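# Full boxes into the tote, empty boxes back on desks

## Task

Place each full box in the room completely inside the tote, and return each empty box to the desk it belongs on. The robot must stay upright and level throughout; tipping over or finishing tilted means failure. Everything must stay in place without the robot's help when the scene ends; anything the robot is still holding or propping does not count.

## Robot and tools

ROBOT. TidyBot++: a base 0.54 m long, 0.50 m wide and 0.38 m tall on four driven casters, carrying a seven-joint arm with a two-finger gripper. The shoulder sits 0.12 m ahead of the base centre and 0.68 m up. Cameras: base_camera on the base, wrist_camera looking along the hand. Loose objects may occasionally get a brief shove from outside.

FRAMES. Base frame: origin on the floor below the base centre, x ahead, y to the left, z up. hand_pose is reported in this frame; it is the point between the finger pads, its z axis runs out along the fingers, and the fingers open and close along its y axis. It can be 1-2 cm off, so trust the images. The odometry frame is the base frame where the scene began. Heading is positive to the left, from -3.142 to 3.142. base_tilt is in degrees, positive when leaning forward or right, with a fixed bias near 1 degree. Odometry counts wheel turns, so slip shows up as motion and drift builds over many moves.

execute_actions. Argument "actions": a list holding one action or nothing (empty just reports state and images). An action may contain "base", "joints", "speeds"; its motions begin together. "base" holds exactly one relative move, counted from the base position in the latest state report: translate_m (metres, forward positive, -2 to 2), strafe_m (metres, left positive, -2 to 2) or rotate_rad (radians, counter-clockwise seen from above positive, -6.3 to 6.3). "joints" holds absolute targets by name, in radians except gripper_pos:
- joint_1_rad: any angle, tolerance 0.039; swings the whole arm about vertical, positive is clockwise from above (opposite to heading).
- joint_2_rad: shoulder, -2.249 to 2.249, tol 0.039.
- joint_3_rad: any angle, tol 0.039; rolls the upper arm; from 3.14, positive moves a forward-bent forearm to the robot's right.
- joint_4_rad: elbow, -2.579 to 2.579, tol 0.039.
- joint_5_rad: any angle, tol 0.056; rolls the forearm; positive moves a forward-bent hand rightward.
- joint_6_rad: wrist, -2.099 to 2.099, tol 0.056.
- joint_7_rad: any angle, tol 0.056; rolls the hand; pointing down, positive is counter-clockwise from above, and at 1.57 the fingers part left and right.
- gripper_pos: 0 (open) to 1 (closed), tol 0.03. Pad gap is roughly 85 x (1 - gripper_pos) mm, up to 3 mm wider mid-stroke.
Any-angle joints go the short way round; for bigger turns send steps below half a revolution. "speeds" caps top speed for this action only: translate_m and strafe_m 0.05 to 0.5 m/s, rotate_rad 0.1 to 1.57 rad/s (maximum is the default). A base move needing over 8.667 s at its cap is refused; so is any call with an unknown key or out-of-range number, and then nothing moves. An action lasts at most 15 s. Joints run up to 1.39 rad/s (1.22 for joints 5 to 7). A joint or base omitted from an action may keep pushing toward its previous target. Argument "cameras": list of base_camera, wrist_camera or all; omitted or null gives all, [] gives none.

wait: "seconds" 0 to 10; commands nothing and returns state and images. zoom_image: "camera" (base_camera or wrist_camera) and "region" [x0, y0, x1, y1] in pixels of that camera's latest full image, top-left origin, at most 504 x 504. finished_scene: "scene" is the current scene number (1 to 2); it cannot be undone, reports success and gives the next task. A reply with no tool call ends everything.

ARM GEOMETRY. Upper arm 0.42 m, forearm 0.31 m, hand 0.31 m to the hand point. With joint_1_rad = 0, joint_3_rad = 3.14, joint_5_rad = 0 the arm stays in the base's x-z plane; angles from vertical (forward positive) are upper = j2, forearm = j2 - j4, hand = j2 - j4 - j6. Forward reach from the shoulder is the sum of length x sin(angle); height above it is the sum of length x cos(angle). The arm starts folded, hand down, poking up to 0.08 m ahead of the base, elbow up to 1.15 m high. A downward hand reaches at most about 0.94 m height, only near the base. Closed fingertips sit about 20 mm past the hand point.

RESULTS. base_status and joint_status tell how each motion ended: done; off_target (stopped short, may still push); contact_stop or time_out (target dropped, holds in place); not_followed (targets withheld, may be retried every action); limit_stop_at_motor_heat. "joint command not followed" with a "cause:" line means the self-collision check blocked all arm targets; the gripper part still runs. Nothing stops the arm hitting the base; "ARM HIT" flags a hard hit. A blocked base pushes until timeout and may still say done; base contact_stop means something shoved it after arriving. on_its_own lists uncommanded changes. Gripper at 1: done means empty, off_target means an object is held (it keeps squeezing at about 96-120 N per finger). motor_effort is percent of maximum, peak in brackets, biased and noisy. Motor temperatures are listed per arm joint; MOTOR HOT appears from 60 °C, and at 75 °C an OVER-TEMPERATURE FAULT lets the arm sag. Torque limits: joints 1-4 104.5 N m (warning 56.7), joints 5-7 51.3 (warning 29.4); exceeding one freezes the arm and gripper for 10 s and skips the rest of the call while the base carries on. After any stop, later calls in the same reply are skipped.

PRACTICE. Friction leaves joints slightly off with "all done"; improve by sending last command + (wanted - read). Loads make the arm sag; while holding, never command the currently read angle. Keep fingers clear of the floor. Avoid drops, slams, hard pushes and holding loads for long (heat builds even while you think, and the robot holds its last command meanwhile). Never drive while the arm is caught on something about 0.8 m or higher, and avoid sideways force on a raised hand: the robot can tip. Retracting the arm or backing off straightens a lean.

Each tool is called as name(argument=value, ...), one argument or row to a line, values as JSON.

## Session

execute_actions(
  actions=[],
)

Scene clock: 0.00 s.
Motor temperatures (°C, as the motors report them): [30 33 32 31 40 38 44]
base_odometry: x=+0.000 y=+0.000 heading=+0.000 (m, m, rad; odometry frame)
base_tilt: forward=-0.5 right=-0.5 (deg)
base_status: not commanded
joint_positions: joint_1_rad=+0.032 joint_2_rad=-0.320 joint_3_rad=+3.174 joint_4_rad=-2.550 joint_5_rad=-0.005 joint_6_rad=-0.860 joint_7_rad=+1.521 gripper_pos=+0.000
joint_status: not commanded
motor_effort: joint_1_rad=+0 joint_2_rad=-2 joint_3_rad=+0 joint_4_rad=+12 joint_5_rad=-1 joint_6_rad=+0 joint_7_rad=+0 (%)
hand_pose: x=+0.2515 y=-0.0048 z=+0.5779 quat_wxyz=(-0.007, +0.998, -0.058, +0.026) (m; base frame)
pictures: base_camera, wrist_camera
Images, in order (width x height): base_camera 644x364, wrist_camera 644x476.

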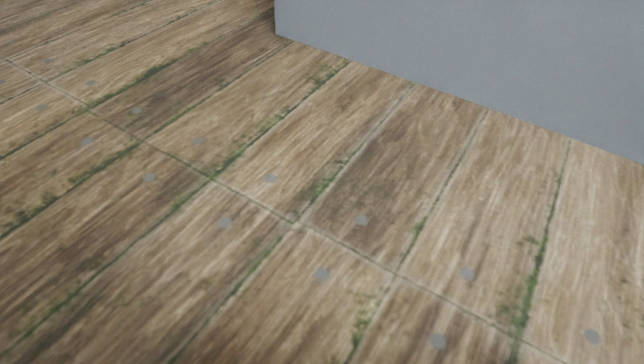

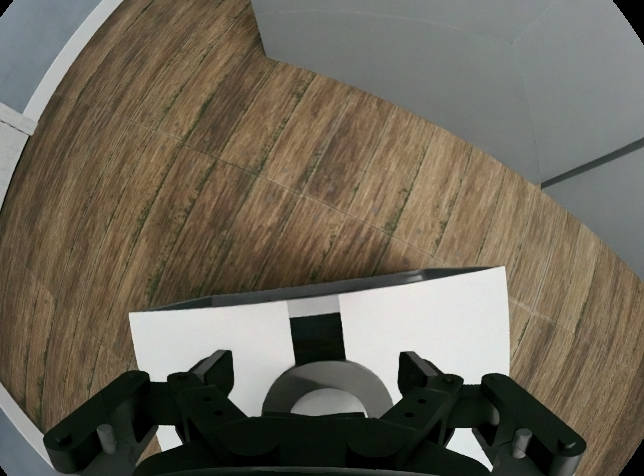

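execute_actions(
  actions=[
    {"base":{"rotate_rad":-0.63},"joints":{"joint_1_rad":1.7,"joint_2_rad":-0.6,"joint_3_rad":3.12,"joint_4_rad":-1.0,"joint_6_rad":-1.65,"joint_7_rad":1.595}},
  ],
)

Scene clock: 4.40 s.
Motor temperatures (°C, as the motors report them): [30 33 32 31 40 38 44]
base_odometry: x=+0.000 y=+0.000 heading=-0.630 (m, m, rad; odometry frame)
base_tilt: forward=-0.6 right=-0.4 (deg)
base_status: done
joint_positions: joint_1_rad=+1.688 joint_2_rad=-0.595 joint_3_rad=+3.140 joint_4_rad=-1.021 joint_5_rad=-0.005 joint_6_rad=-1.614 joint_7_rad=+1.565 gripper_pos=+0.000
joint_status: all done
motor_effort: joint_1_rad=+1(1) joint_2_rad=+8(9) joint_3_rad=+0(1) joint_4_rad=+11(19) joint_5_rad=-1(0) joint_6_rad=+7(7) joint_7_rad=+0(0) (%)
hand_pose: x=+0.1022 y=-0.1710 z=+1.1757 quat_wxyz=(+0.389, +0.566, -0.637, +0.350) (m; base frame)
pictures: base_camera, wrist_camera
Images, in order (width x height): base_camera 644x364, wrist_camera 644x476.

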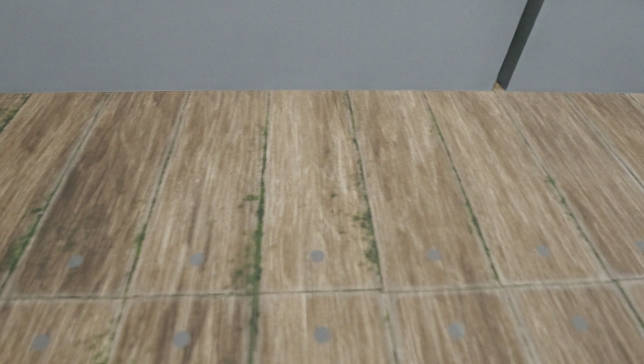

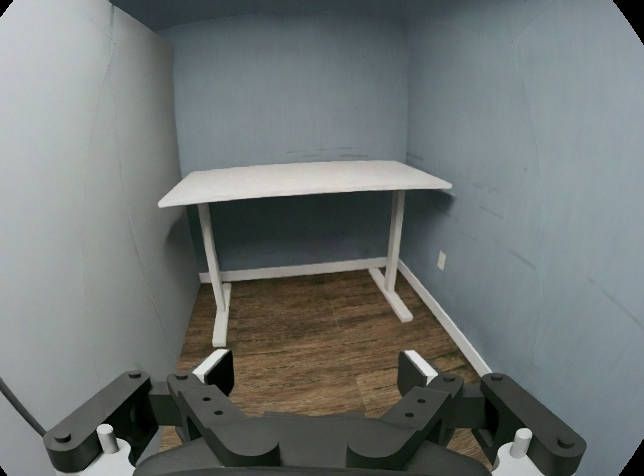

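execute_actions(
  actions=[
    {"base":{"strafe_m":1.08},"joints":{"joint_1_rad":0.0,"joint_6_rad":-1.75}},
  ],
)

Scene clock: 8.63 s.
Motor temperatures (°C, as the motors report them): [30 33 32 31 40 38 44]
base_odometry: x=+0.637 y=+0.872 heading=-0.630 (m, m, rad; odometry frame)
base_tilt: forward=-0.5 right=-0.4 (deg)
base_status: done
joint_positions: joint_1_rad=+0.013 joint_2_rad=-0.597 joint_3_rad=+3.133 joint_4_rad=-1.021 joint_5_rad=-0.005 joint_6_rad=-1.713 joint_7_rad=+1.565 gripper_pos=+0.000
joint_status: all done
motor_effort: joint_1_rad=+0(0) joint_2_rad=+9(9) joint_3_rad=+1(1) joint_4_rad=+11(13) joint_5_rad=+0(0) joint_6_rad=+7(8) joint_7_rad=+0(0) (%)
hand_pose: x=+0.2742 y=+0.0042 z=+1.1491 quat_wxyz=(+0.000, +0.877, -0.003, +0.481) (m; base frame)
pictures: base_camera, wrist_camera
Images, in order (width x height): base_camera 644x364, wrist_camera 644x476.

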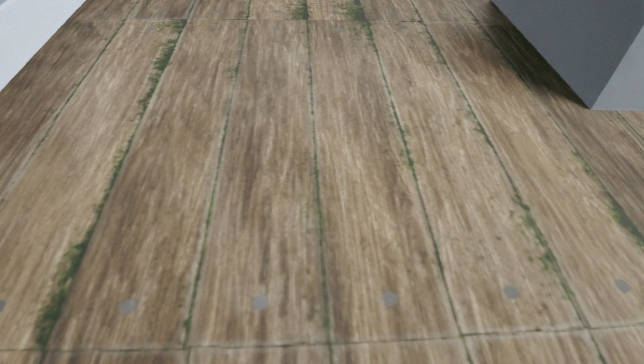

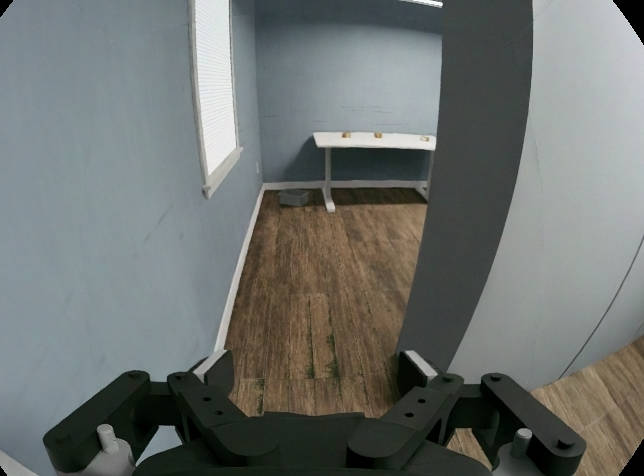

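execute_actions(
  actions=[
    {"base":{"translate_m":2.0},"joints":{"joint_1_rad":0.75,"joint_6_rad":-1.65}},
  ],
)

Scene clock: 14.67 s.
Motor temperatures (°C, as the motors report them): [30 33 32 31 40 38 44]
base_odometry: x=+2.253 y=-0.307 heading=-0.630 (m, m, rad; odometry frame)
base_tilt: forward=-0.5 right=-0.5 (deg)
base_status: done
joint_positions: joint_1_rad=+0.739 joint_2_rad=-0.599 joint_3_rad=+3.133 joint_4_rad=-1.020 joint_5_rad=-0.005 joint_6_rad=-1.686 joint_7_rad=+1.565 gripper_pos=+0.000
joint_status: all done
motor_effort: joint_1_rad=+0(1) joint_2_rad=+8(12) joint_3_rad=+0(2) joint_4_rad=+11(12) joint_5_rad=+0(0) joint_6_rad=+7(8) joint_7_rad=+0(0) (%)
hand_pose: x=+0.2408 y=-0.1023 z=+1.1570 quat_wxyz=(+0.176, +0.812, -0.311, +0.462) (m; base frame)
pictures: base_camera, wrist_camera
Images, in order (width x height): base_camera 644x364, wrist_camera 644x476.

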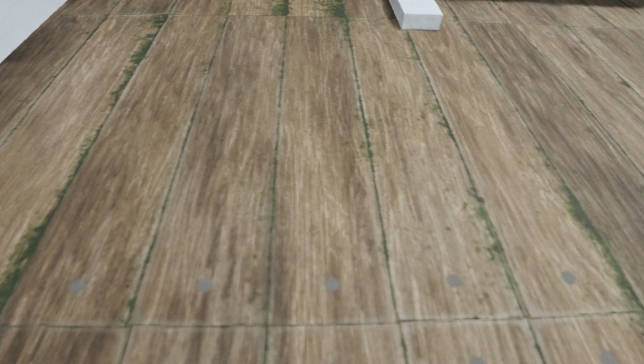

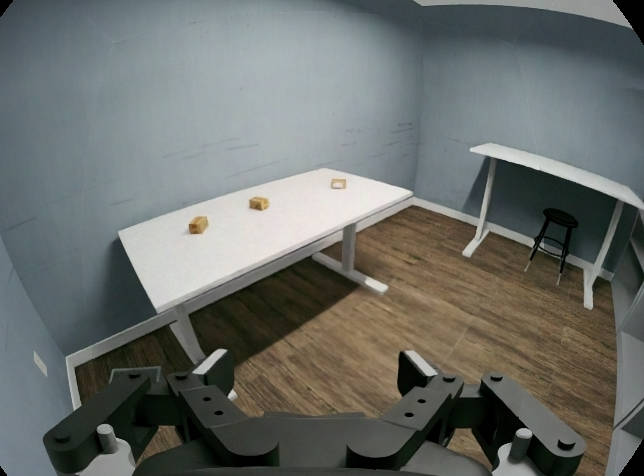

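execute_actions(
  actions=[
    {"base":{"strafe_m":-0.55},"joints":{"joint_1_rad":-0.01,"joint_2_rad":-0.2,"joint_3_rad":3.16}},
  ],
  cameras=["wrist_camera"],
)

execute_actions(
  actions=[
    {"base":{"translate_m":0.5},"joints":{"joint_2_rad":0.0}},
  ],
)

Scene clock: 18.73 s.
Motor temperatures (°C, as the motors report them): [30 33 32 31 40 38 44]
base_odometry: x=+1.929 y=-0.751 heading=-0.630 (m, m, rad; odometry frame)
base_tilt: forward=-0.6 right=-0.4 (deg)
base_status: done
joint_positions: joint_1_rad=+0.003 joint_2_rad=-0.204 joint_3_rad=+3.146 joint_4_rad=-1.019 joint_5_rad=-0.005 joint_6_rad=-1.685 joint_7_rad=+1.565 gripper_pos=+0.000
joint_status: all done
motor_effort: joint_1_rad=+0(0) joint_2_rad=-8(10) joint_3_rad=+0(2) joint_4_rad=+15(15) joint_5_rad=-1(1) joint_6_rad=+5(8) joint_7_rad=+0(0) (%)
hand_pose: x=+0.4491 y=+0.0004 z=+1.0600 quat_wxyz=(-0.003, +0.949, -0.005, +0.315) (m; base frame)
pictures: wrist_camera
Images, in order (width x height): wrist_camera 644x476.

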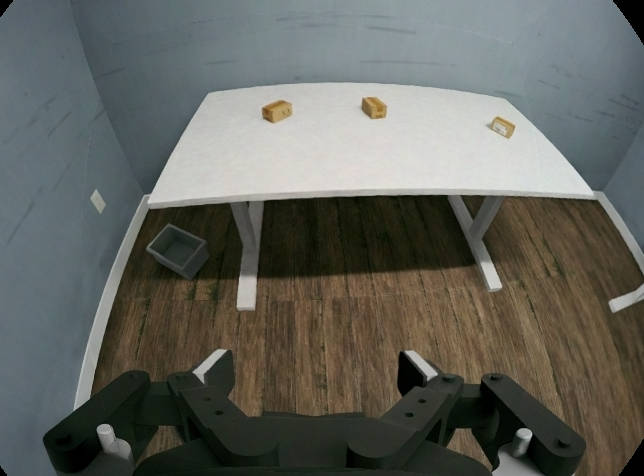

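Scene clock: 21.20 s.
Motor temperatures (°C, as the motors report them): [30 33 32 31 40 38 44]
base_odometry: x=+2.333 y=-1.046 heading=-0.630 (m, m, rad; odometry frame)
base_tilt: forward=-0.5 right=-0.5 (deg)
base_status: done
joint_positions: joint_1_rad=+0.002 joint_2_rad=+0.004 joint_3_rad=+3.146 joint_4_rad=-1.016 joint_5_rad=-0.005 joint_6_rad=-1.682 joint_7_rad=+1.565 gripper_pos=+0.000
joint_status: all done
motor_effort: joint_1_rad=+1(1) joint_2_rad=-16(21) joint_3_rad=+0(0) joint_4_rad=+16(17) joint_5_rad=+0(1) joint_6_rad=+3(5) joint_7_rad=+0(0) (%)
hand_pose: x=+0.5211 y=+0.0003 z=+0.9852 quat_wxyz=(-0.002, +0.976, -0.005, +0.218) (m; base frame)
pictures: base_camera, wrist_camera
Images, in order (width x height): base_camera 644x364, wrist_camera 644x476.

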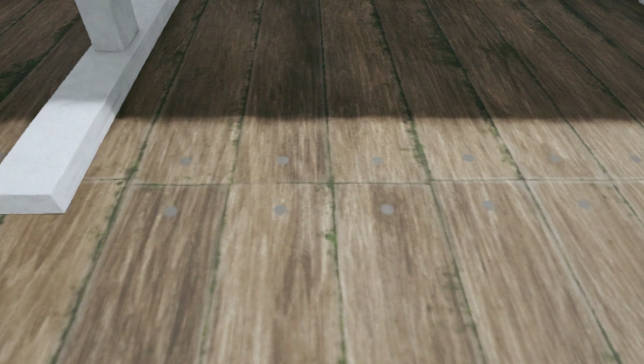

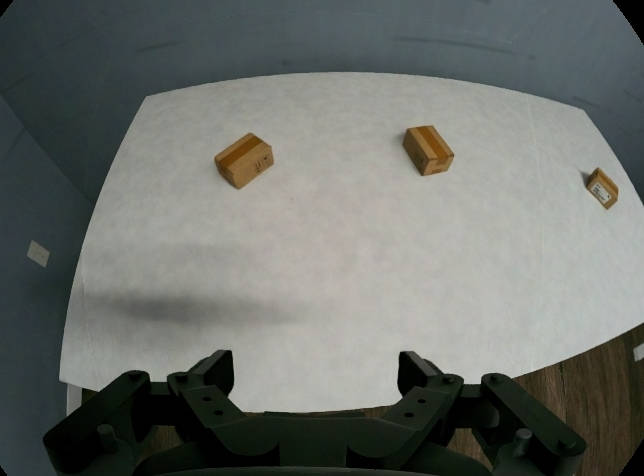

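zoom_image(
  camera="wrist_camera",
  region=[200, 110, 470, 200],
)

Region (200, 110, 470, 200) of wrist_camera's 644x476 image, scaled by 1.867.

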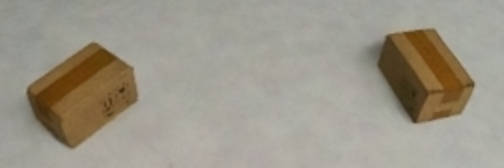

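execute_actions(
  actions=[
    {"base":{"translate_m":0.23},"joints":{"joint_1_rad":-0.255,"joint_2_rad":0.695,"joint_4_rad":-0.405,"joint_6_rad":-2.04,"joint_7_rad":0.545}},
  ],
)

Scene clock: 29.43 s.
Motor temperatures (°C, as the motors report them): [30 33 32 31 40 38 44]
base_odometry: x=+2.519 y=-1.182 heading=-0.631 (m, m, rad; odometry frame)
base_tilt: forward=-0.5 right=-0.5 (deg)
base_status: done
joint_positions: joint_1_rad=-0.246 joint_2_rad=+0.693 joint_3_rad=+3.146 joint_4_rad=-0.431 joint_5_rad=-0.005 joint_6_rad=-2.004 joint_7_rad=+0.572 gripper_pos=+0.000
joint_status: all done
motor_effort: joint_1_rad=+1(1) joint_2_rad=-38(44) joint_3_rad=+0(1) joint_4_rad=+15(16) joint_5_rad=+0(0) joint_6_rad=+0(4) joint_7_rad=+0(1) (%)
hand_pose: x=+0.6586 y=+0.1368 z=+0.8299 quat_wxyz=(-0.005, +0.930, -0.368, +0.005) (m; base frame)
pictures: base_camera, wrist_camera
Images, in order (width x height): base_camera 644x364, wrist_camera 644x476.

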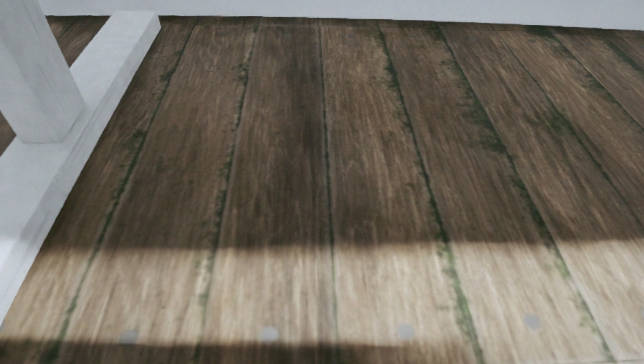

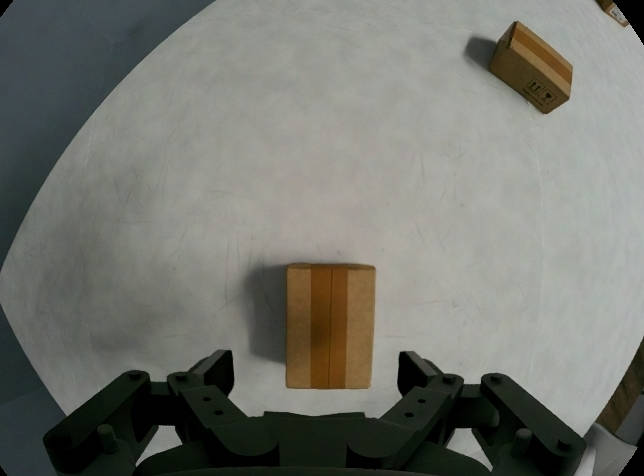

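execute_actions(
  actions=[
    {"joints":{"joint_1_rad":-0.211,"joint_2_rad":0.63,"joint_4_rad":-0.69,"joint_6_rad":-1.795}},
  ],
  cameras=["wrist_camera"],
)

Scene clock: 32.73 s.
Motor temperatures (°C, as the motors report them): [30 33 32 31 40 38 44]
base_odometry: x=+2.519 y=-1.182 heading=-0.631 (m, m, rad; odometry frame)
base_tilt: forward=-0.5 right=-0.5 (deg)
base_status: not commanded
joint_positions: joint_1_rad=-0.222 joint_2_rad=+0.643 joint_3_rad=+3.146 joint_4_rad=-0.668 joint_5_rad=-0.005 joint_6_rad=-1.830 joint_7_rad=+0.572 gripper_pos=+0.000
joint_status: all done
motor_effort: joint_1_rad=+0(1) joint_2_rad=-36(39) joint_3_rad=+0(0) joint_4_rad=+15(16) joint_5_rad=+0(0) joint_6_rad=+0(0) joint_7_rad=+0(0) (%)
hand_pose: x=+0.6614 y=+0.1238 z=+0.7879 quat_wxyz=(-0.001, +0.925, -0.380, +0.000) (m; base frame)
pictures: wrist_camera
Images, in order (width x height): wrist_camera 644x476.

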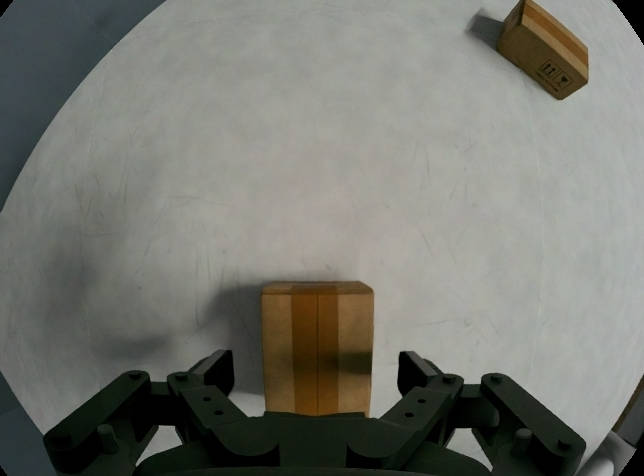

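execute_actions(
  actions=[
    {"joints":{"joint_2_rad":0.598,"joint_4_rad":-0.888,"joint_6_rad":-1.627}},
  ],
  cameras=["wrist_camera"],
)

Scene clock: 34.67 s.
Motor temperatures (°C, as the motors report them): [30 33 32 31 40 38 44]
base_odometry: x=+2.519 y=-1.182 heading=-0.631 (m, m, rad; odometry frame)
base_tilt: forward=-0.6 right=-0.5 (deg)
base_status: not commanded
joint_positions: joint_1_rad=-0.222 joint_2_rad=+0.611 joint_3_rad=+3.146 joint_4_rad=-0.866 joint_5_rad=-0.005 joint_6_rad=-1.662 joint_7_rad=+0.572 gripper_pos=+0.000
joint_status: all done
motor_effort: joint_1_rad=+0(0) joint_2_rad=-36(38) joint_3_rad=+0(1) joint_4_rad=+16(16) joint_5_rad=+0(0) joint_6_rad=+0(0) joint_7_rad=+0(0) (%)
hand_pose: x=+0.6602 y=+0.1234 z=+0.7448 quat_wxyz=(-0.002, +0.925, -0.380, +0.000) (m; base frame)
pictures: wrist_camera
Images, in order (width x height): wrist_camera 644x476.

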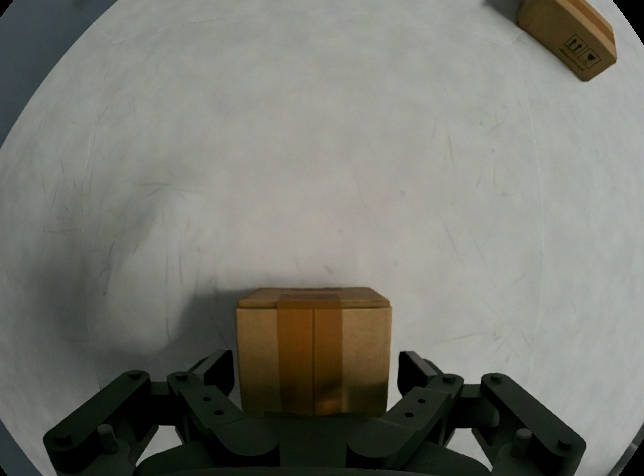

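execute_actions(
  actions=[
    {"joints":{"gripper_pos":1.0}},
  ],
  cameras=[],
)

execute_actions(
  actions=[
    {"joints":{"joint_2_rad":0.55}},
  ],
  cameras=["wrist_camera"],
)

Scene clock: 36.47 s.
Motor temperatures (°C, as the motors report them): [30 34 32 31 40 38 44]
base_odometry: x=+2.519 y=-1.182 heading=-0.631 (m, m, rad; odometry frame)
base_tilt: forward=-0.5 right=-0.5 (deg)
base_status: not commanded
joint_positions: joint_1_rad=-0.222 joint_2_rad=+0.606 joint_3_rad=+3.146 joint_4_rad=-0.869 joint_5_rad=-0.005 joint_6_rad=-1.661 joint_7_rad=+0.572 gripper_pos=+0.350
joint_status: gripper_pos off_target (ended at +0.350, target +1.000)
motor_effort: joint_1_rad=+1(0) joint_2_rad=-38(41) joint_3_rad=-1(0) joint_4_rad=+17(18) joint_5_rad=+0(0) joint_6_rad=+0(1) joint_7_rad=+0(0) (%)
hand_pose: x=+0.6597 y=+0.1233 z=+0.7464 quat_wxyz=(-0.003, +0.925, -0.380, +0.002) (m; base frame)
pictures: none
No camera images: the call's "cameras" was empty. Leave "cameras" out to get every camera's image.

Scene clock: 37.33 s.
Motor temperatures (°C, as the motors report them): [30 34 32 31 40 38 44]
base_odometry: x=+2.519 y=-1.182 heading=-0.631 (m, m, rad; odometry frame)
base_tilt: forward=-0.5 right=-0.4 (deg)
base_status: not commanded
joint_positions: joint_1_rad=-0.222 joint_2_rad=+0.577 joint_3_rad=+3.146 joint_4_rad=-0.878 joint_5_rad=-0.005 joint_6_rad=-1.661 joint_7_rad=+0.572 gripper_pos=+0.350
joint_status: all done
motor_effort: joint_1_rad=+1(0) joint_2_rad=-39(42) joint_3_rad=+0(0) joint_4_rad=+18(18) joint_5_rad=+0(0) joint_6_rad=+0(0) joint_7_rad=+0(0) (%)
hand_pose: x=+0.6551 y=+0.1223 z=+0.7594 quat_wxyz=(-0.008, +0.925, -0.380, +0.010) (m; base frame)
pictures: wrist_camera
Images, in order (width x height): wrist_camera 644x476.

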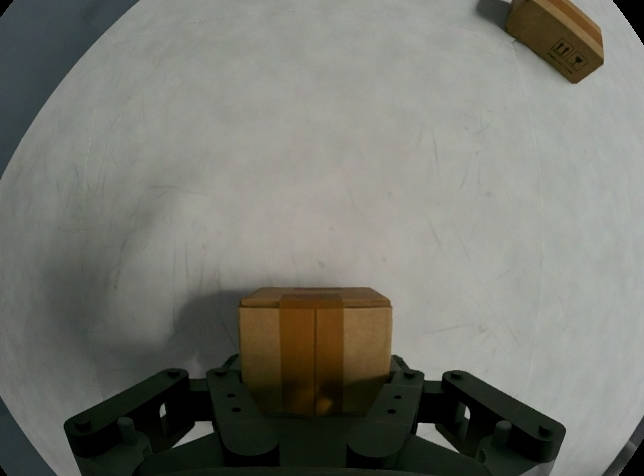

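execute_actions(
  actions=[
    {"base":{"translate_m":-0.12},"joints":{"joint_2_rad":0.25,"joint_1_rad":-0.1,"joint_7_rad":1.2}},
  ],
  cameras=[],
)

execute_actions(
  actions=[
    {"base":{"strafe_m":0.74},"joints":{"joint_1_rad":0.0,"joint_4_rad":-1.1,"joint_6_rad":-1.5,"joint_7_rad":2.4}},
  ],
)

Scene clock: 42.57 s.
Motor temperatures (°C, as the motors report them): [30 34 32 31 40 38 44]
base_odometry: x=+2.421 y=-1.111 heading=-0.630 (m, m, rad; odometry frame)
base_tilt: forward=-0.5 right=-0.4 (deg)
base_status: done
joint_positions: joint_1_rad=-0.111 joint_2_rad=+0.270 joint_3_rad=+3.146 joint_4_rad=-0.884 joint_5_rad=-0.005 joint_6_rad=-1.658 joint_7_rad=+1.175 gripper_pos=+0.350
joint_status: all done
motor_effort: joint_1_rad=+1(0) joint_2_rad=-29(43) joint_3_rad=+0(1) joint_4_rad=+19(21) joint_5_rad=-1(0) joint_6_rad=+4(5) joint_7_rad=-1(0) (%)
hand_pose: x=+0.6163 y=+0.0564 z=+0.9198 quat_wxyz=(-0.042, +0.976, -0.141, +0.158) (m; base frame)
pictures: none
No camera images: the call's "cameras" was empty. Leave "cameras" out to get every camera's image.

Scene clock: 45.40 s.
Motor temperatures (°C, as the motors report them): [30 34 32 31 40 38 44]
base_odometry: x=+2.857 y=-0.513 heading=-0.630 (m, m, rad; odometry frame)
base_tilt: forward=-0.4 right=-0.4 (deg)
base_status: done
joint_positions: joint_1_rad=-0.007 joint_2_rad=+0.268 joint_3_rad=+3.148 joint_4_rad=-1.094 joint_5_rad=-0.005 joint_6_rad=-1.542 joint_7_rad=+2.388 gripper_pos=+0.350
joint_status: all done
motor_effort: joint_1_rad=+0(3) joint_2_rad=-30(31) joint_3_rad=+0(2) joint_4_rad=+19(21) joint_5_rad=-1(0) joint_6_rad=+3(3) joint_7_rad=+0(0) (%)
hand_pose: x=+0.6115 y=+0.0036 z=+0.8502 quat_wxyz=(+0.046, +0.911, +0.395, +0.110) (m; base frame)
pictures: base_camera, wrist_camera
Images, in order (width x height): base_camera 644x364, wrist_camera 644x476.

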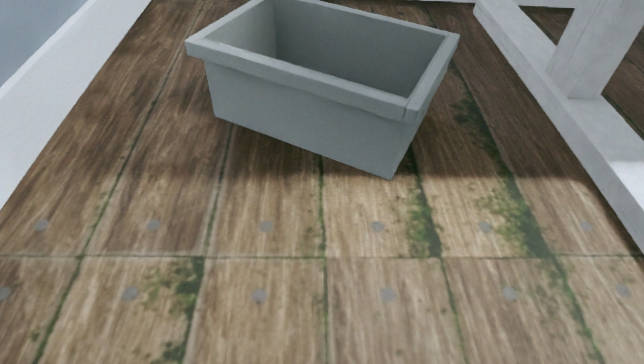

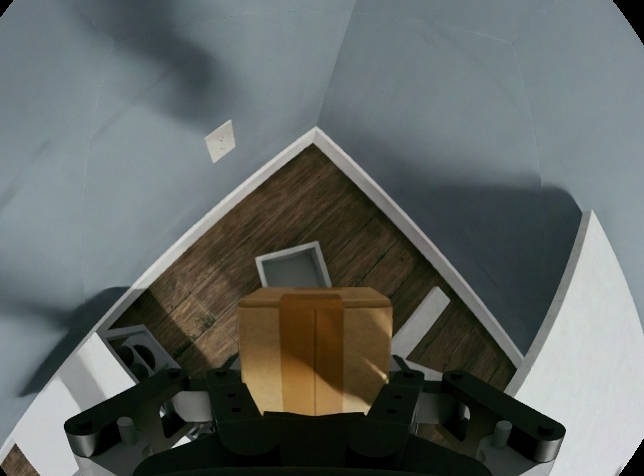

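execute_actions(
  actions=[],
)

Scene clock: 50.10 s.
Motor temperatures (°C, as the motors report them): [30 34 32 31 40 38 44]
base_odometry: x=+2.857 y=-0.513 heading=-0.630 (m, m, rad; odometry frame)
base_tilt: forward=-0.5 right=-0.5 (deg)
base_status: done
joint_positions: joint_1_rad=-0.007 joint_2_rad=+0.268 joint_3_rad=+3.148 joint_4_rad=-1.094 joint_5_rad=-0.005 joint_6_rad=-1.542 joint_7_rad=+2.388 gripper_pos=+0.350
joint_status: all done
motor_effort: joint_1_rad=+1(3) joint_2_rad=-30(31) joint_3_rad=+0(2) joint_4_rad=+20(21) joint_5_rad=+0(0) joint_6_rad=+3(3) joint_7_rad=+0(0) (%)
hand_pose: x=+0.6115 y=+0.0036 z=+0.8502 quat_wxyz=(+0.046, +0.911, +0.395, +0.110) (m; base frame)
pictures: base_camera, wrist_camera
Images, in order (width x height): base_camera 644x364, wrist_camera 644x476.

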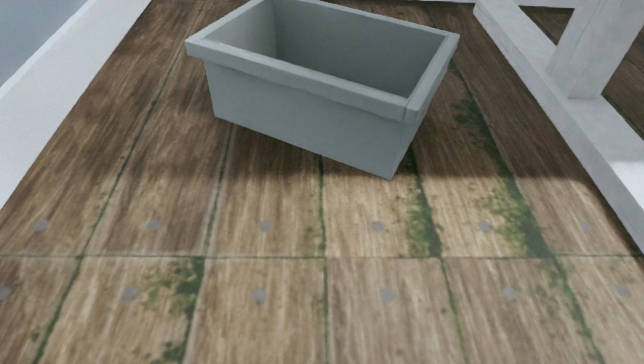

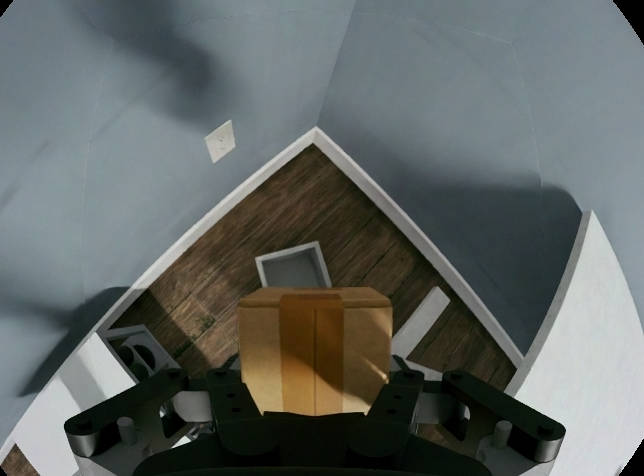

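execute_actions(
  actions=[
    {"base":{"translate_m":0.12},"joints":{"joint_1_rad":-0.145,"joint_2_rad":1.245,"joint_4_rad":-1.55,"joint_6_rad":-0.31,"joint_7_rad":2.54,"gripper_pos":1.0}},
  ],
)

Scene clock: 56.97 s.
Motor temperatures (°C, as the motors report them): [30 34 32 31 40 38 44]
base_odometry: x=+2.955 y=-0.584 heading=-0.630 (m, m, rad; odometry frame)
base_tilt: forward=-0.5 right=-0.5 (deg)
base_status: done
joint_positions: joint_1_rad=-0.132 joint_2_rad=+1.260 joint_3_rad=+3.148 joint_4_rad=-1.529 joint_5_rad=-0.005 joint_6_rad=-0.345 joint_7_rad=+2.510 gripper_pos=+0.350
joint_status: gripper_pos off_target (ended at +0.350, target +1.000); the others done
motor_effort: joint_1_rad=+1(0) joint_2_rad=-43(49) joint_3_rad=+0(2) joint_4_rad=+6(19) joint_5_rad=-1(1) joint_6_rad=+0(3) joint_7_rad=+0(1) (%)
hand_pose: x=+0.6262 y=+0.0654 z=+0.2041 quat_wxyz=(+0.003, +0.862, +0.507, +0.003) (m; base frame)
pictures: base_camera, wrist_camera
Images, in order (width x height): base_camera 644x364, wrist_camera 644x476.

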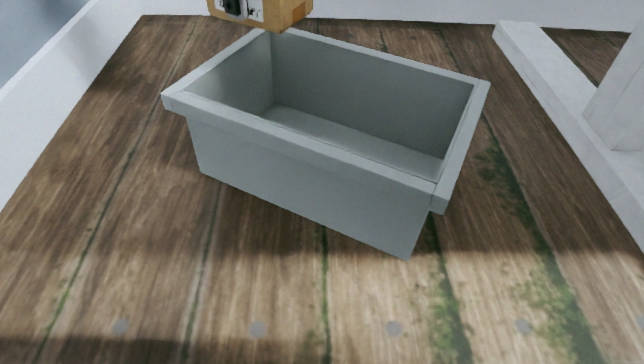

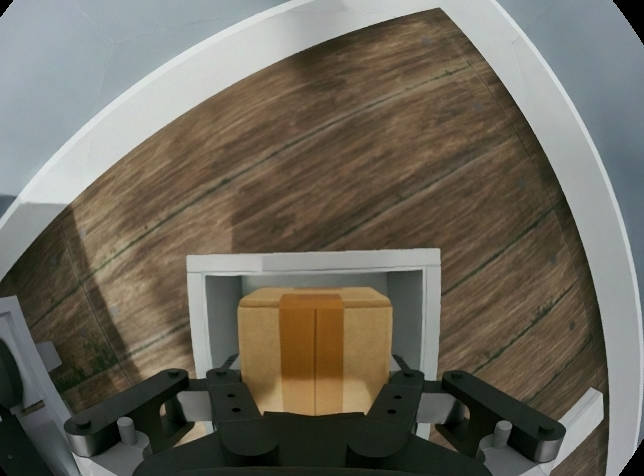

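execute_actions(
  actions=[
    {"joints":{"joint_1_rad":-0.113,"joint_2_rad":1.345,"joint_4_rad":-1.477,"joint_6_rad":-0.25,"joint_7_rad":2.57}},
  ],
)

Scene clock: 62.67 s.
Motor temperatures (°C, as the motors report them): [30 34 32 31 40 38 44]
base_odometry: x=+2.955 y=-0.584 heading=-0.630 (m, m, rad; odometry frame)
base_tilt: forward=-0.5 right=-0.5 (deg)
base_status: not commanded
joint_positions: joint_1_rad=-0.123 joint_2_rad=+1.365 joint_3_rad=+3.148 joint_4_rad=-1.498 joint_5_rad=-0.005 joint_6_rad=-0.284 joint_7_rad=+2.540 gripper_pos=+0.350
joint_status: all done
motor_effort: joint_1_rad=+0(2) joint_2_rad=-43(46) joint_3_rad=+0(1) joint_4_rad=+5(6) joint_5_rad=+0(1) joint_6_rad=+0(0) joint_7_rad=+0(0) (%)
hand_pose: x=+0.6117 y=+0.0588 z=+0.1540 quat_wxyz=(+0.001, +0.856, +0.517, -0.004) (m; base frame)
pictures: base_camera, wrist_camera
Images, in order (width x height): base_camera 644x364, wrist_camera 644x476.

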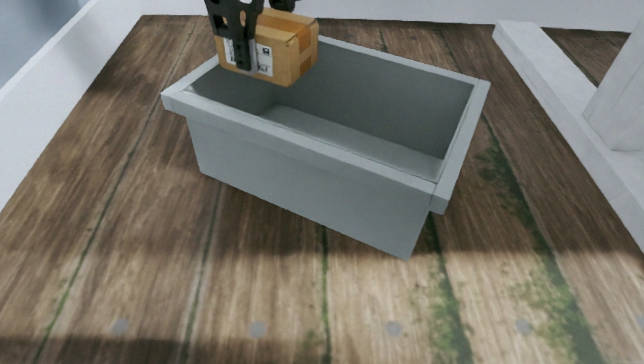

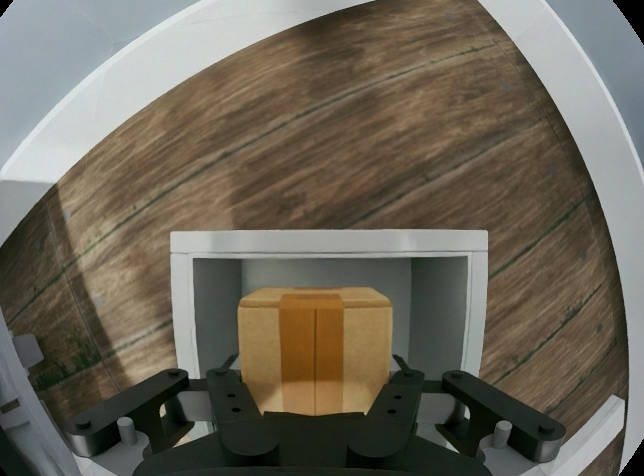

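execute_actions(
  actions=[
    {"joints":{"joint_2_rad":1.612,"joint_4_rad":-1.204}},
  ],
)

Scene clock: 65.07 s.
Motor temperatures (°C, as the motors report them): [30 34 32 31 40 38 44]
base_odometry: x=+2.955 y=-0.584 heading=-0.630 (m, m, rad; odometry frame)
base_tilt: forward=-0.5 right=-0.4 (deg)
base_status: not commanded
joint_positions: joint_1_rad=-0.123 joint_2_rad=+1.633 joint_3_rad=+3.148 joint_4_rad=-1.230 joint_5_rad=-0.005 joint_6_rad=-0.283 joint_7_rad=+2.540 gripper_pos=+0.350
joint_status: all done
motor_effort: joint_1_rad=+1(1) joint_2_rad=-43(47) joint_3_rad=+0(1) joint_4_rad=+4(6) joint_5_rad=-1(1) joint_6_rad=+0(0) joint_7_rad=+0(0) (%)
hand_pose: x=+0.6206 y=+0.0600 z=+0.0421 quat_wxyz=(+0.001, +0.856, +0.518, -0.003) (m; base frame)
pictures: base_camera, wrist_camera
Images, in order (width x height): base_camera 644x364, wrist_camera 644x476.

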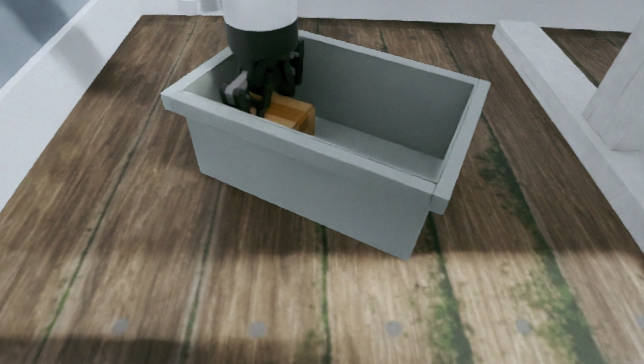

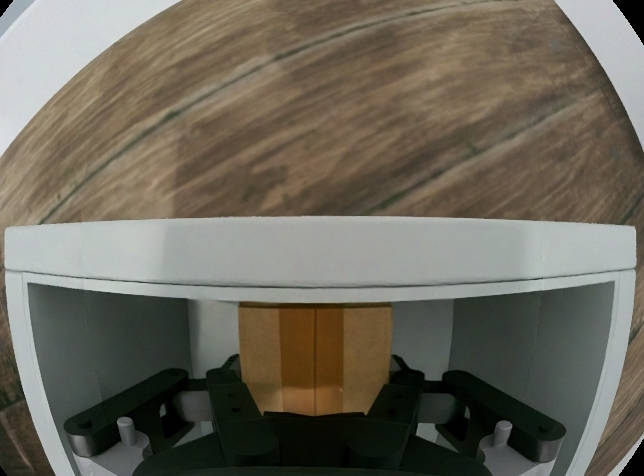

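execute_actions(
  actions=[
    {"joints":{"joint_1_rad":-0.149,"joint_2_rad":1.636,"joint_4_rad":-1.172}},
  ],
)

Scene clock: 66.40 s.
Motor temperatures (°C, as the motors report them): [30 34 32 31 40 38 44]
base_odometry: x=+2.955 y=-0.584 heading=-0.630 (m, m, rad; odometry frame)
base_tilt: forward=-0.4 right=-0.4 (deg)
base_status: not commanded
joint_positions: joint_1_rad=-0.141 joint_2_rad=+1.647 joint_3_rad=+3.148 joint_4_rad=-1.197 joint_5_rad=-0.005 joint_6_rad=-0.283 joint_7_rad=+2.540 gripper_pos=+0.350
joint_status: all done
motor_effort: joint_1_rad=+0(2) joint_2_rad=-44(44) joint_3_rad=-1(2) joint_4_rad=+5(5) joint_5_rad=+0(1) joint_6_rad=+0(1) joint_7_rad=+0(0) (%)
hand_pose: x=+0.6300 y=+0.0703 z=+0.0376 quat_wxyz=(+0.005, +0.851, +0.525, +0.005) (m; base frame)
pictures: base_camera, wrist_camera
Images, in order (width x height): base_camera 644x364, wrist_camera 644x476.

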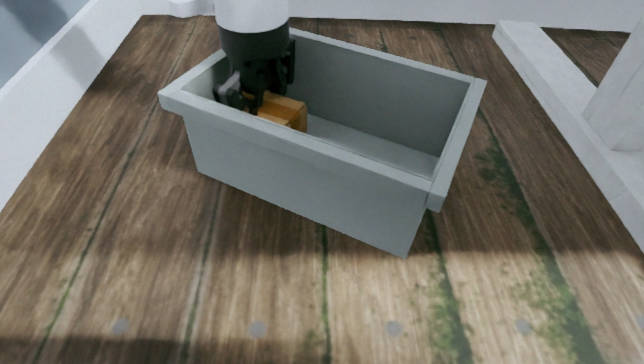

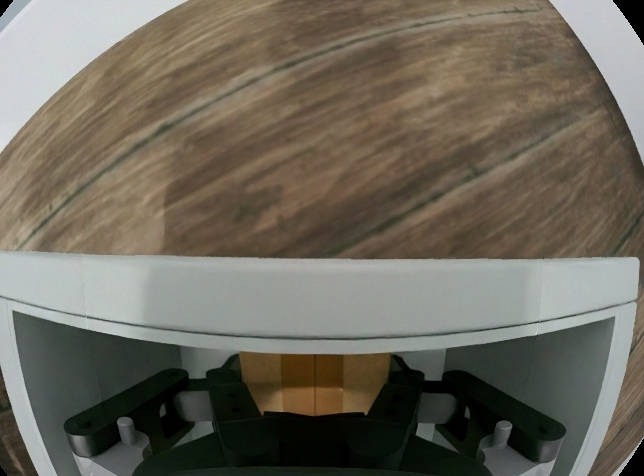

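execute_actions(
  actions=[
    {"joints":{"joint_2_rad":1.652}},
  ],
  cameras=[],
)

Scene clock: 67.50 s.
Motor temperatures (°C, as the motors report them): [30 34 32 31 40 38 44]
base_odometry: x=+2.955 y=-0.584 heading=-0.630 (m, m, rad; odometry frame)
base_tilt: forward=-0.5 right=-0.5 (deg)
base_status: not commanded
joint_positions: joint_1_rad=-0.141 joint_2_rad=+1.662 joint_3_rad=+3.148 joint_4_rad=-1.197 joint_5_rad=-0.005 joint_6_rad=-0.283 joint_7_rad=+2.540 gripper_pos=+0.350
joint_status: all done
motor_effort: joint_1_rad=+0(0) joint_2_rad=-43(45) joint_3_rad=-1(0) joint_4_rad=+5(5) joint_5_rad=+0(0) joint_6_rad=+0(0) joint_7_rad=+0(1) (%)
hand_pose: x=+0.6212 y=+0.0691 z=+0.0303 quat_wxyz=(+0.002, +0.851, +0.525, -0.001) (m; base frame)
pictures: none
No camera images: the call's "cameras" was empty. Leave "cameras" out to get every camera's image.

execute_actions(
  actions=[
    {"joints":{"gripper_pos":0.22}},
  ],
)

Scene clock: 68.97 s.
Motor temperatures (°C, as the motors report them): [30 34 32 31 40 38 44]
base_odometry: x=+2.955 y=-0.584 heading=-0.630 (m, m, rad; odometry frame)
base_tilt: forward=-0.5 right=-0.5 (deg)
base_status: not commanded
joint_positions: joint_1_rad=-0.141 joint_2_rad=+1.655 joint_3_rad=+3.148 joint_4_rad=-1.196 joint_5_rad=-0.005 joint_6_rad=-0.283 joint_7_rad=+2.540 gripper_pos=+0.220
joint_status: all done
motor_effort: joint_1_rad=+1(1) joint_2_rad=-40(43) joint_3_rad=-1(0) joint_4_rad=+5(5) joint_5_rad=-1(0) joint_6_rad=+0(0) joint_7_rad=+0(0) (%)
hand_pose: x=+0.6262 y=+0.0698 z=+0.0340 quat_wxyz=(+0.004, +0.851, +0.525, +0.003) (m; base frame)
pictures: base_camera, wrist_camera
Images, in order (width x height): base_camera 644x364, wrist_camera 644x476.

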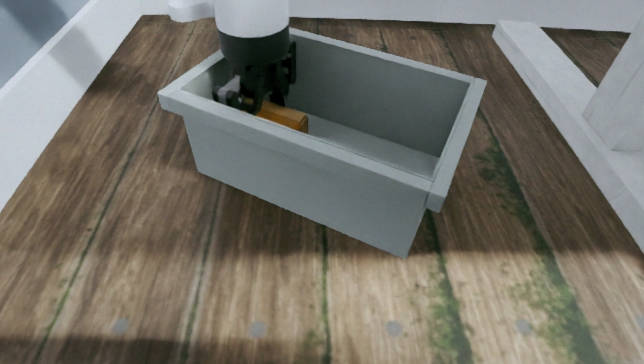

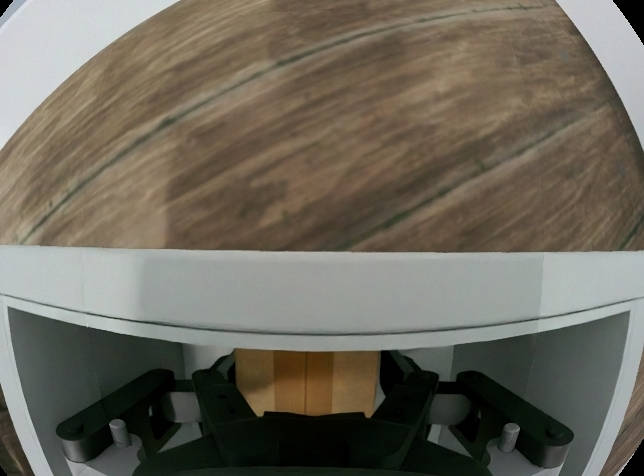

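execute_actions(
  actions=[
    {"joints":{"joint_2_rad":1.35,"joint_4_rad":-1.54}},
  ],
)

Scene clock: 71.63 s.
Motor temperatures (°C, as the motors report them): [30 34 32 31 40 38 44]
base_odometry: x=+2.955 y=-0.584 heading=-0.630 (m, m, rad; odometry frame)
base_tilt: forward=-0.5 right=-0.4 (deg)
base_status: not commanded
joint_positions: joint_1_rad=-0.141 joint_2_rad=+1.352 joint_3_rad=+3.148 joint_4_rad=-1.515 joint_5_rad=-0.005 joint_6_rad=-0.283 joint_7_rad=+2.540 gripper_pos=+0.220
joint_status: all done
motor_effort: joint_1_rad=+0(3) joint_2_rad=-39(44) joint_3_rad=+0(1) joint_4_rad=+4(5) joint_5_rad=-1(0) joint_6_rad=+0(1) joint_7_rad=+0(0) (%)
hand_pose: x=+0.6075 y=+0.0670 z=+0.1591 quat_wxyz=(+0.001, +0.851, +0.525, -0.005) (m; base frame)
pictures: base_camera, wrist_camera
Images, in order (width x height): base_camera 644x364, wrist_camera 644x476.

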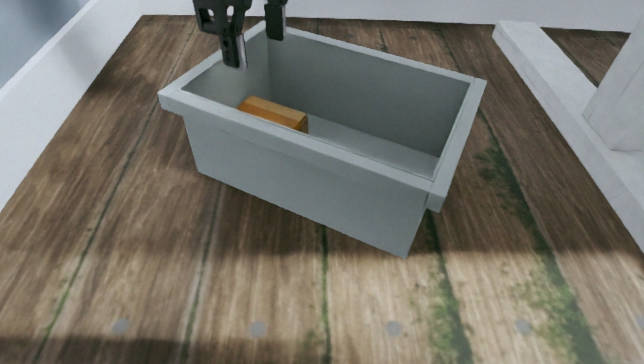

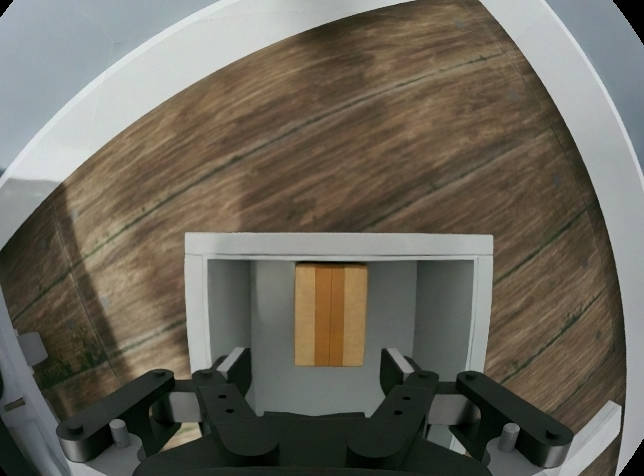

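execute_actions(
  actions=[
    {"base":{"translate_m":-0.07},"joints":{"joint_1_rad":0.01,"joint_2_rad":0.27,"joint_4_rad":-1.08,"joint_6_rad":-1.62,"joint_7_rad":1.85,"gripper_pos":0.0}},
  ],
  cameras=[],
)

execute_actions(
  actions=[
    {"base":{"strafe_m":-0.95}},
  ],
)

Scene clock: 75.17 s.
Motor temperatures (°C, as the motors report them): [30 34 32 31 40 38 44]
base_odometry: x=+2.898 y=-0.542 heading=-0.630 (m, m, rad; odometry frame)
base_tilt: forward=-0.5 right=-0.5 (deg)
base_status: done
joint_positions: joint_1_rad=-0.003 joint_2_rad=+0.268 joint_3_rad=+3.148 joint_4_rad=-1.103 joint_5_rad=-0.005 joint_6_rad=-1.587 joint_7_rad=+1.879 gripper_pos=+0.000
joint_status: all done
motor_effort: joint_1_rad=+0(2) joint_2_rad=-27(45) joint_3_rad=+0(1) joint_4_rad=+17(17) joint_5_rad=-1(0) joint_6_rad=+2(2) joint_7_rad=-1(0) (%)
hand_pose: x=+0.5954 y=+0.0017 z=+0.8436 quat_wxyz=(+0.013, +0.984, +0.152, +0.090) (m; base frame)
pictures: none
No camera images: the call's "cameras" was empty. Leave "cameras" out to get every camera's image.

Scene clock: 78.43 s.
Motor temperatures (°C, as the motors report them): [30 34 32 31 40 38 44]
base_odometry: x=+2.338 y=-1.310 heading=-0.630 (m, m, rad; odometry frame)
base_tilt: forward=-0.5 right=-0.4 (deg)
base_status: done
joint_positions: joint_1_rad=+0.008 joint_2_rad=+0.268 joint_3_rad=+3.149 joint_4_rad=-1.103 joint_5_rad=-0.005 joint_6_rad=-1.587 joint_7_rad=+1.879 gripper_pos=+0.000
joint_status: not commanded
motor_effort: joint_1_rad=+0(3) joint_2_rad=-27(27) joint_3_rad=+0(2) joint_4_rad=+17(17) joint_5_rad=-1(1) joint_6_rad=+1(2) joint_7_rad=+0(1) (%)
hand_pose: x=+0.5954 y=-0.0040 z=+0.8437 quat_wxyz=(+0.013, +0.985, +0.146, +0.090) (m; base frame)
pictures: base_camera, wrist_camera
Images, in order (width x height): base_camera 644x364, wrist_camera 644x476.

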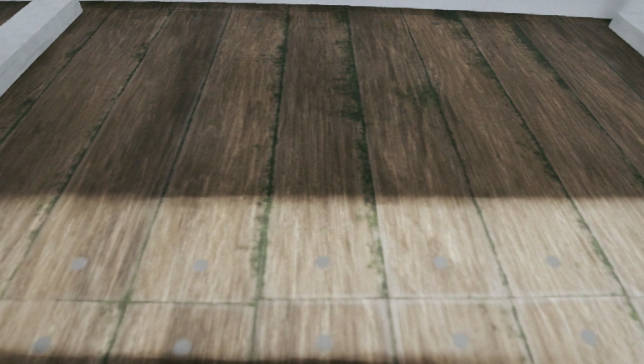

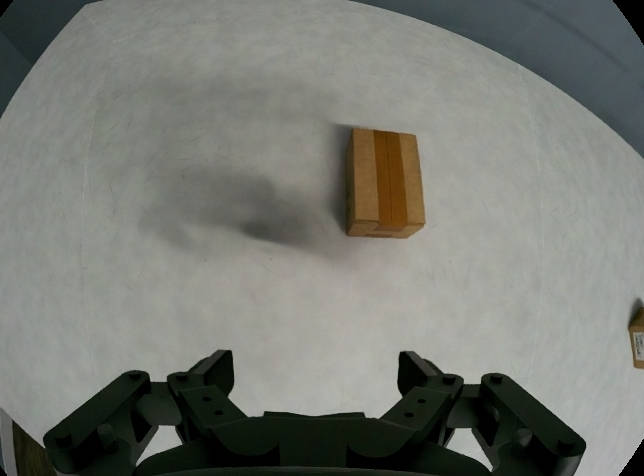

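execute_actions(
  actions=[
    {"base":{"translate_m":0.08},"joints":{"joint_1_rad":0.053,"joint_2_rad":0.495,"joint_4_rad":-0.845,"joint_6_rad":-1.697,"joint_7_rad":1.92}},
  ],
)

Scene clock: 83.37 s.
Motor temperatures (°C, as the motors report them): [30 34 32 31 40 38 44]
base_odometry: x=+2.403 y=-1.358 heading=-0.631 (m, m, rad; odometry frame)
base_tilt: forward=-0.5 right=-0.5 (deg)
base_status: done
joint_positions: joint_1_rad=+0.041 joint_2_rad=+0.499 joint_3_rad=+3.149 joint_4_rad=-0.869 joint_5_rad=-0.005 joint_6_rad=-1.661 joint_7_rad=+1.890 gripper_pos=+0.000
joint_status: all done
motor_effort: joint_1_rad=+0(1) joint_2_rad=-33(38) joint_3_rad=+0(1) joint_4_rad=+16(18) joint_5_rad=+0(0) joint_6_rad=+1(3) joint_7_rad=+0(0) (%)
hand_pose: x=+0.6629 y=-0.0225 z=+0.8053 quat_wxyz=(+0.010, +0.989, +0.136, +0.056) (m; base frame)
pictures: base_camera, wrist_camera
Images, in order (width x height): base_camera 644x364, wrist_camera 644x476.

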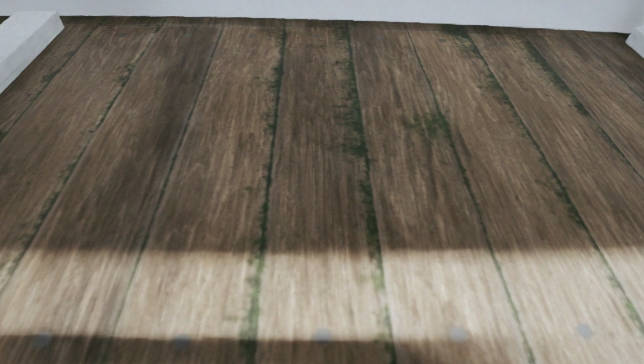

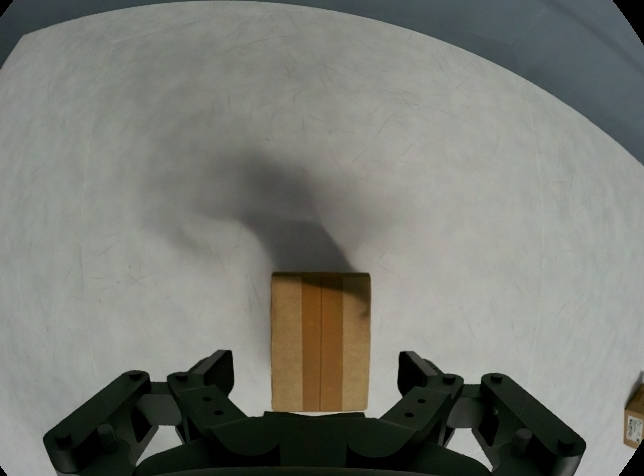

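Well aligned. Descend.

execute_actions(
  actions=[
    {"joints":{"joint_2_rad":0.608}},
  ],
  cameras=["wrist_camera"],
)

Scene clock: 85.20 s.
Motor temperatures (°C, as the motors report them): [30 34 32 31 40 38 44]
base_odometry: x=+2.403 y=-1.358 heading=-0.631 (m, m, rad; odometry frame)
base_tilt: forward=-0.5 right=-0.4 (deg)
base_status: not commanded
joint_positions: joint_1_rad=+0.041 joint_2_rad=+0.612 joint_3_rad=+3.149 joint_4_rad=-0.865 joint_5_rad=-0.005 joint_6_rad=-1.661 joint_7_rad=+1.890 gripper_pos=+0.000
joint_status: all done
motor_effort: joint_1_rad=+0(0) joint_2_rad=-36(41) joint_3_rad=+0(0) joint_4_rad=+16(17) joint_5_rad=+0(1) joint_6_rad=+0(1) joint_7_rad=+0(0) (%)
hand_pose: x=+0.6743 y=-0.0230 z=+0.7441 quat_wxyz=(+0.000, +0.991, +0.136, +0.002) (m; base frame)
pictures: wrist_camera
Images, in order (width x height): wrist_camera 644x476.

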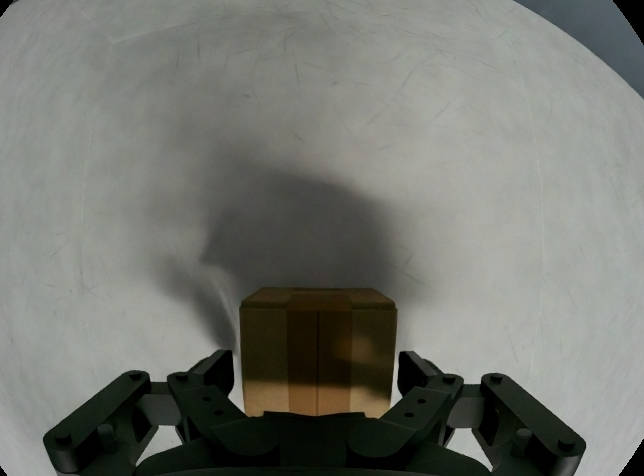

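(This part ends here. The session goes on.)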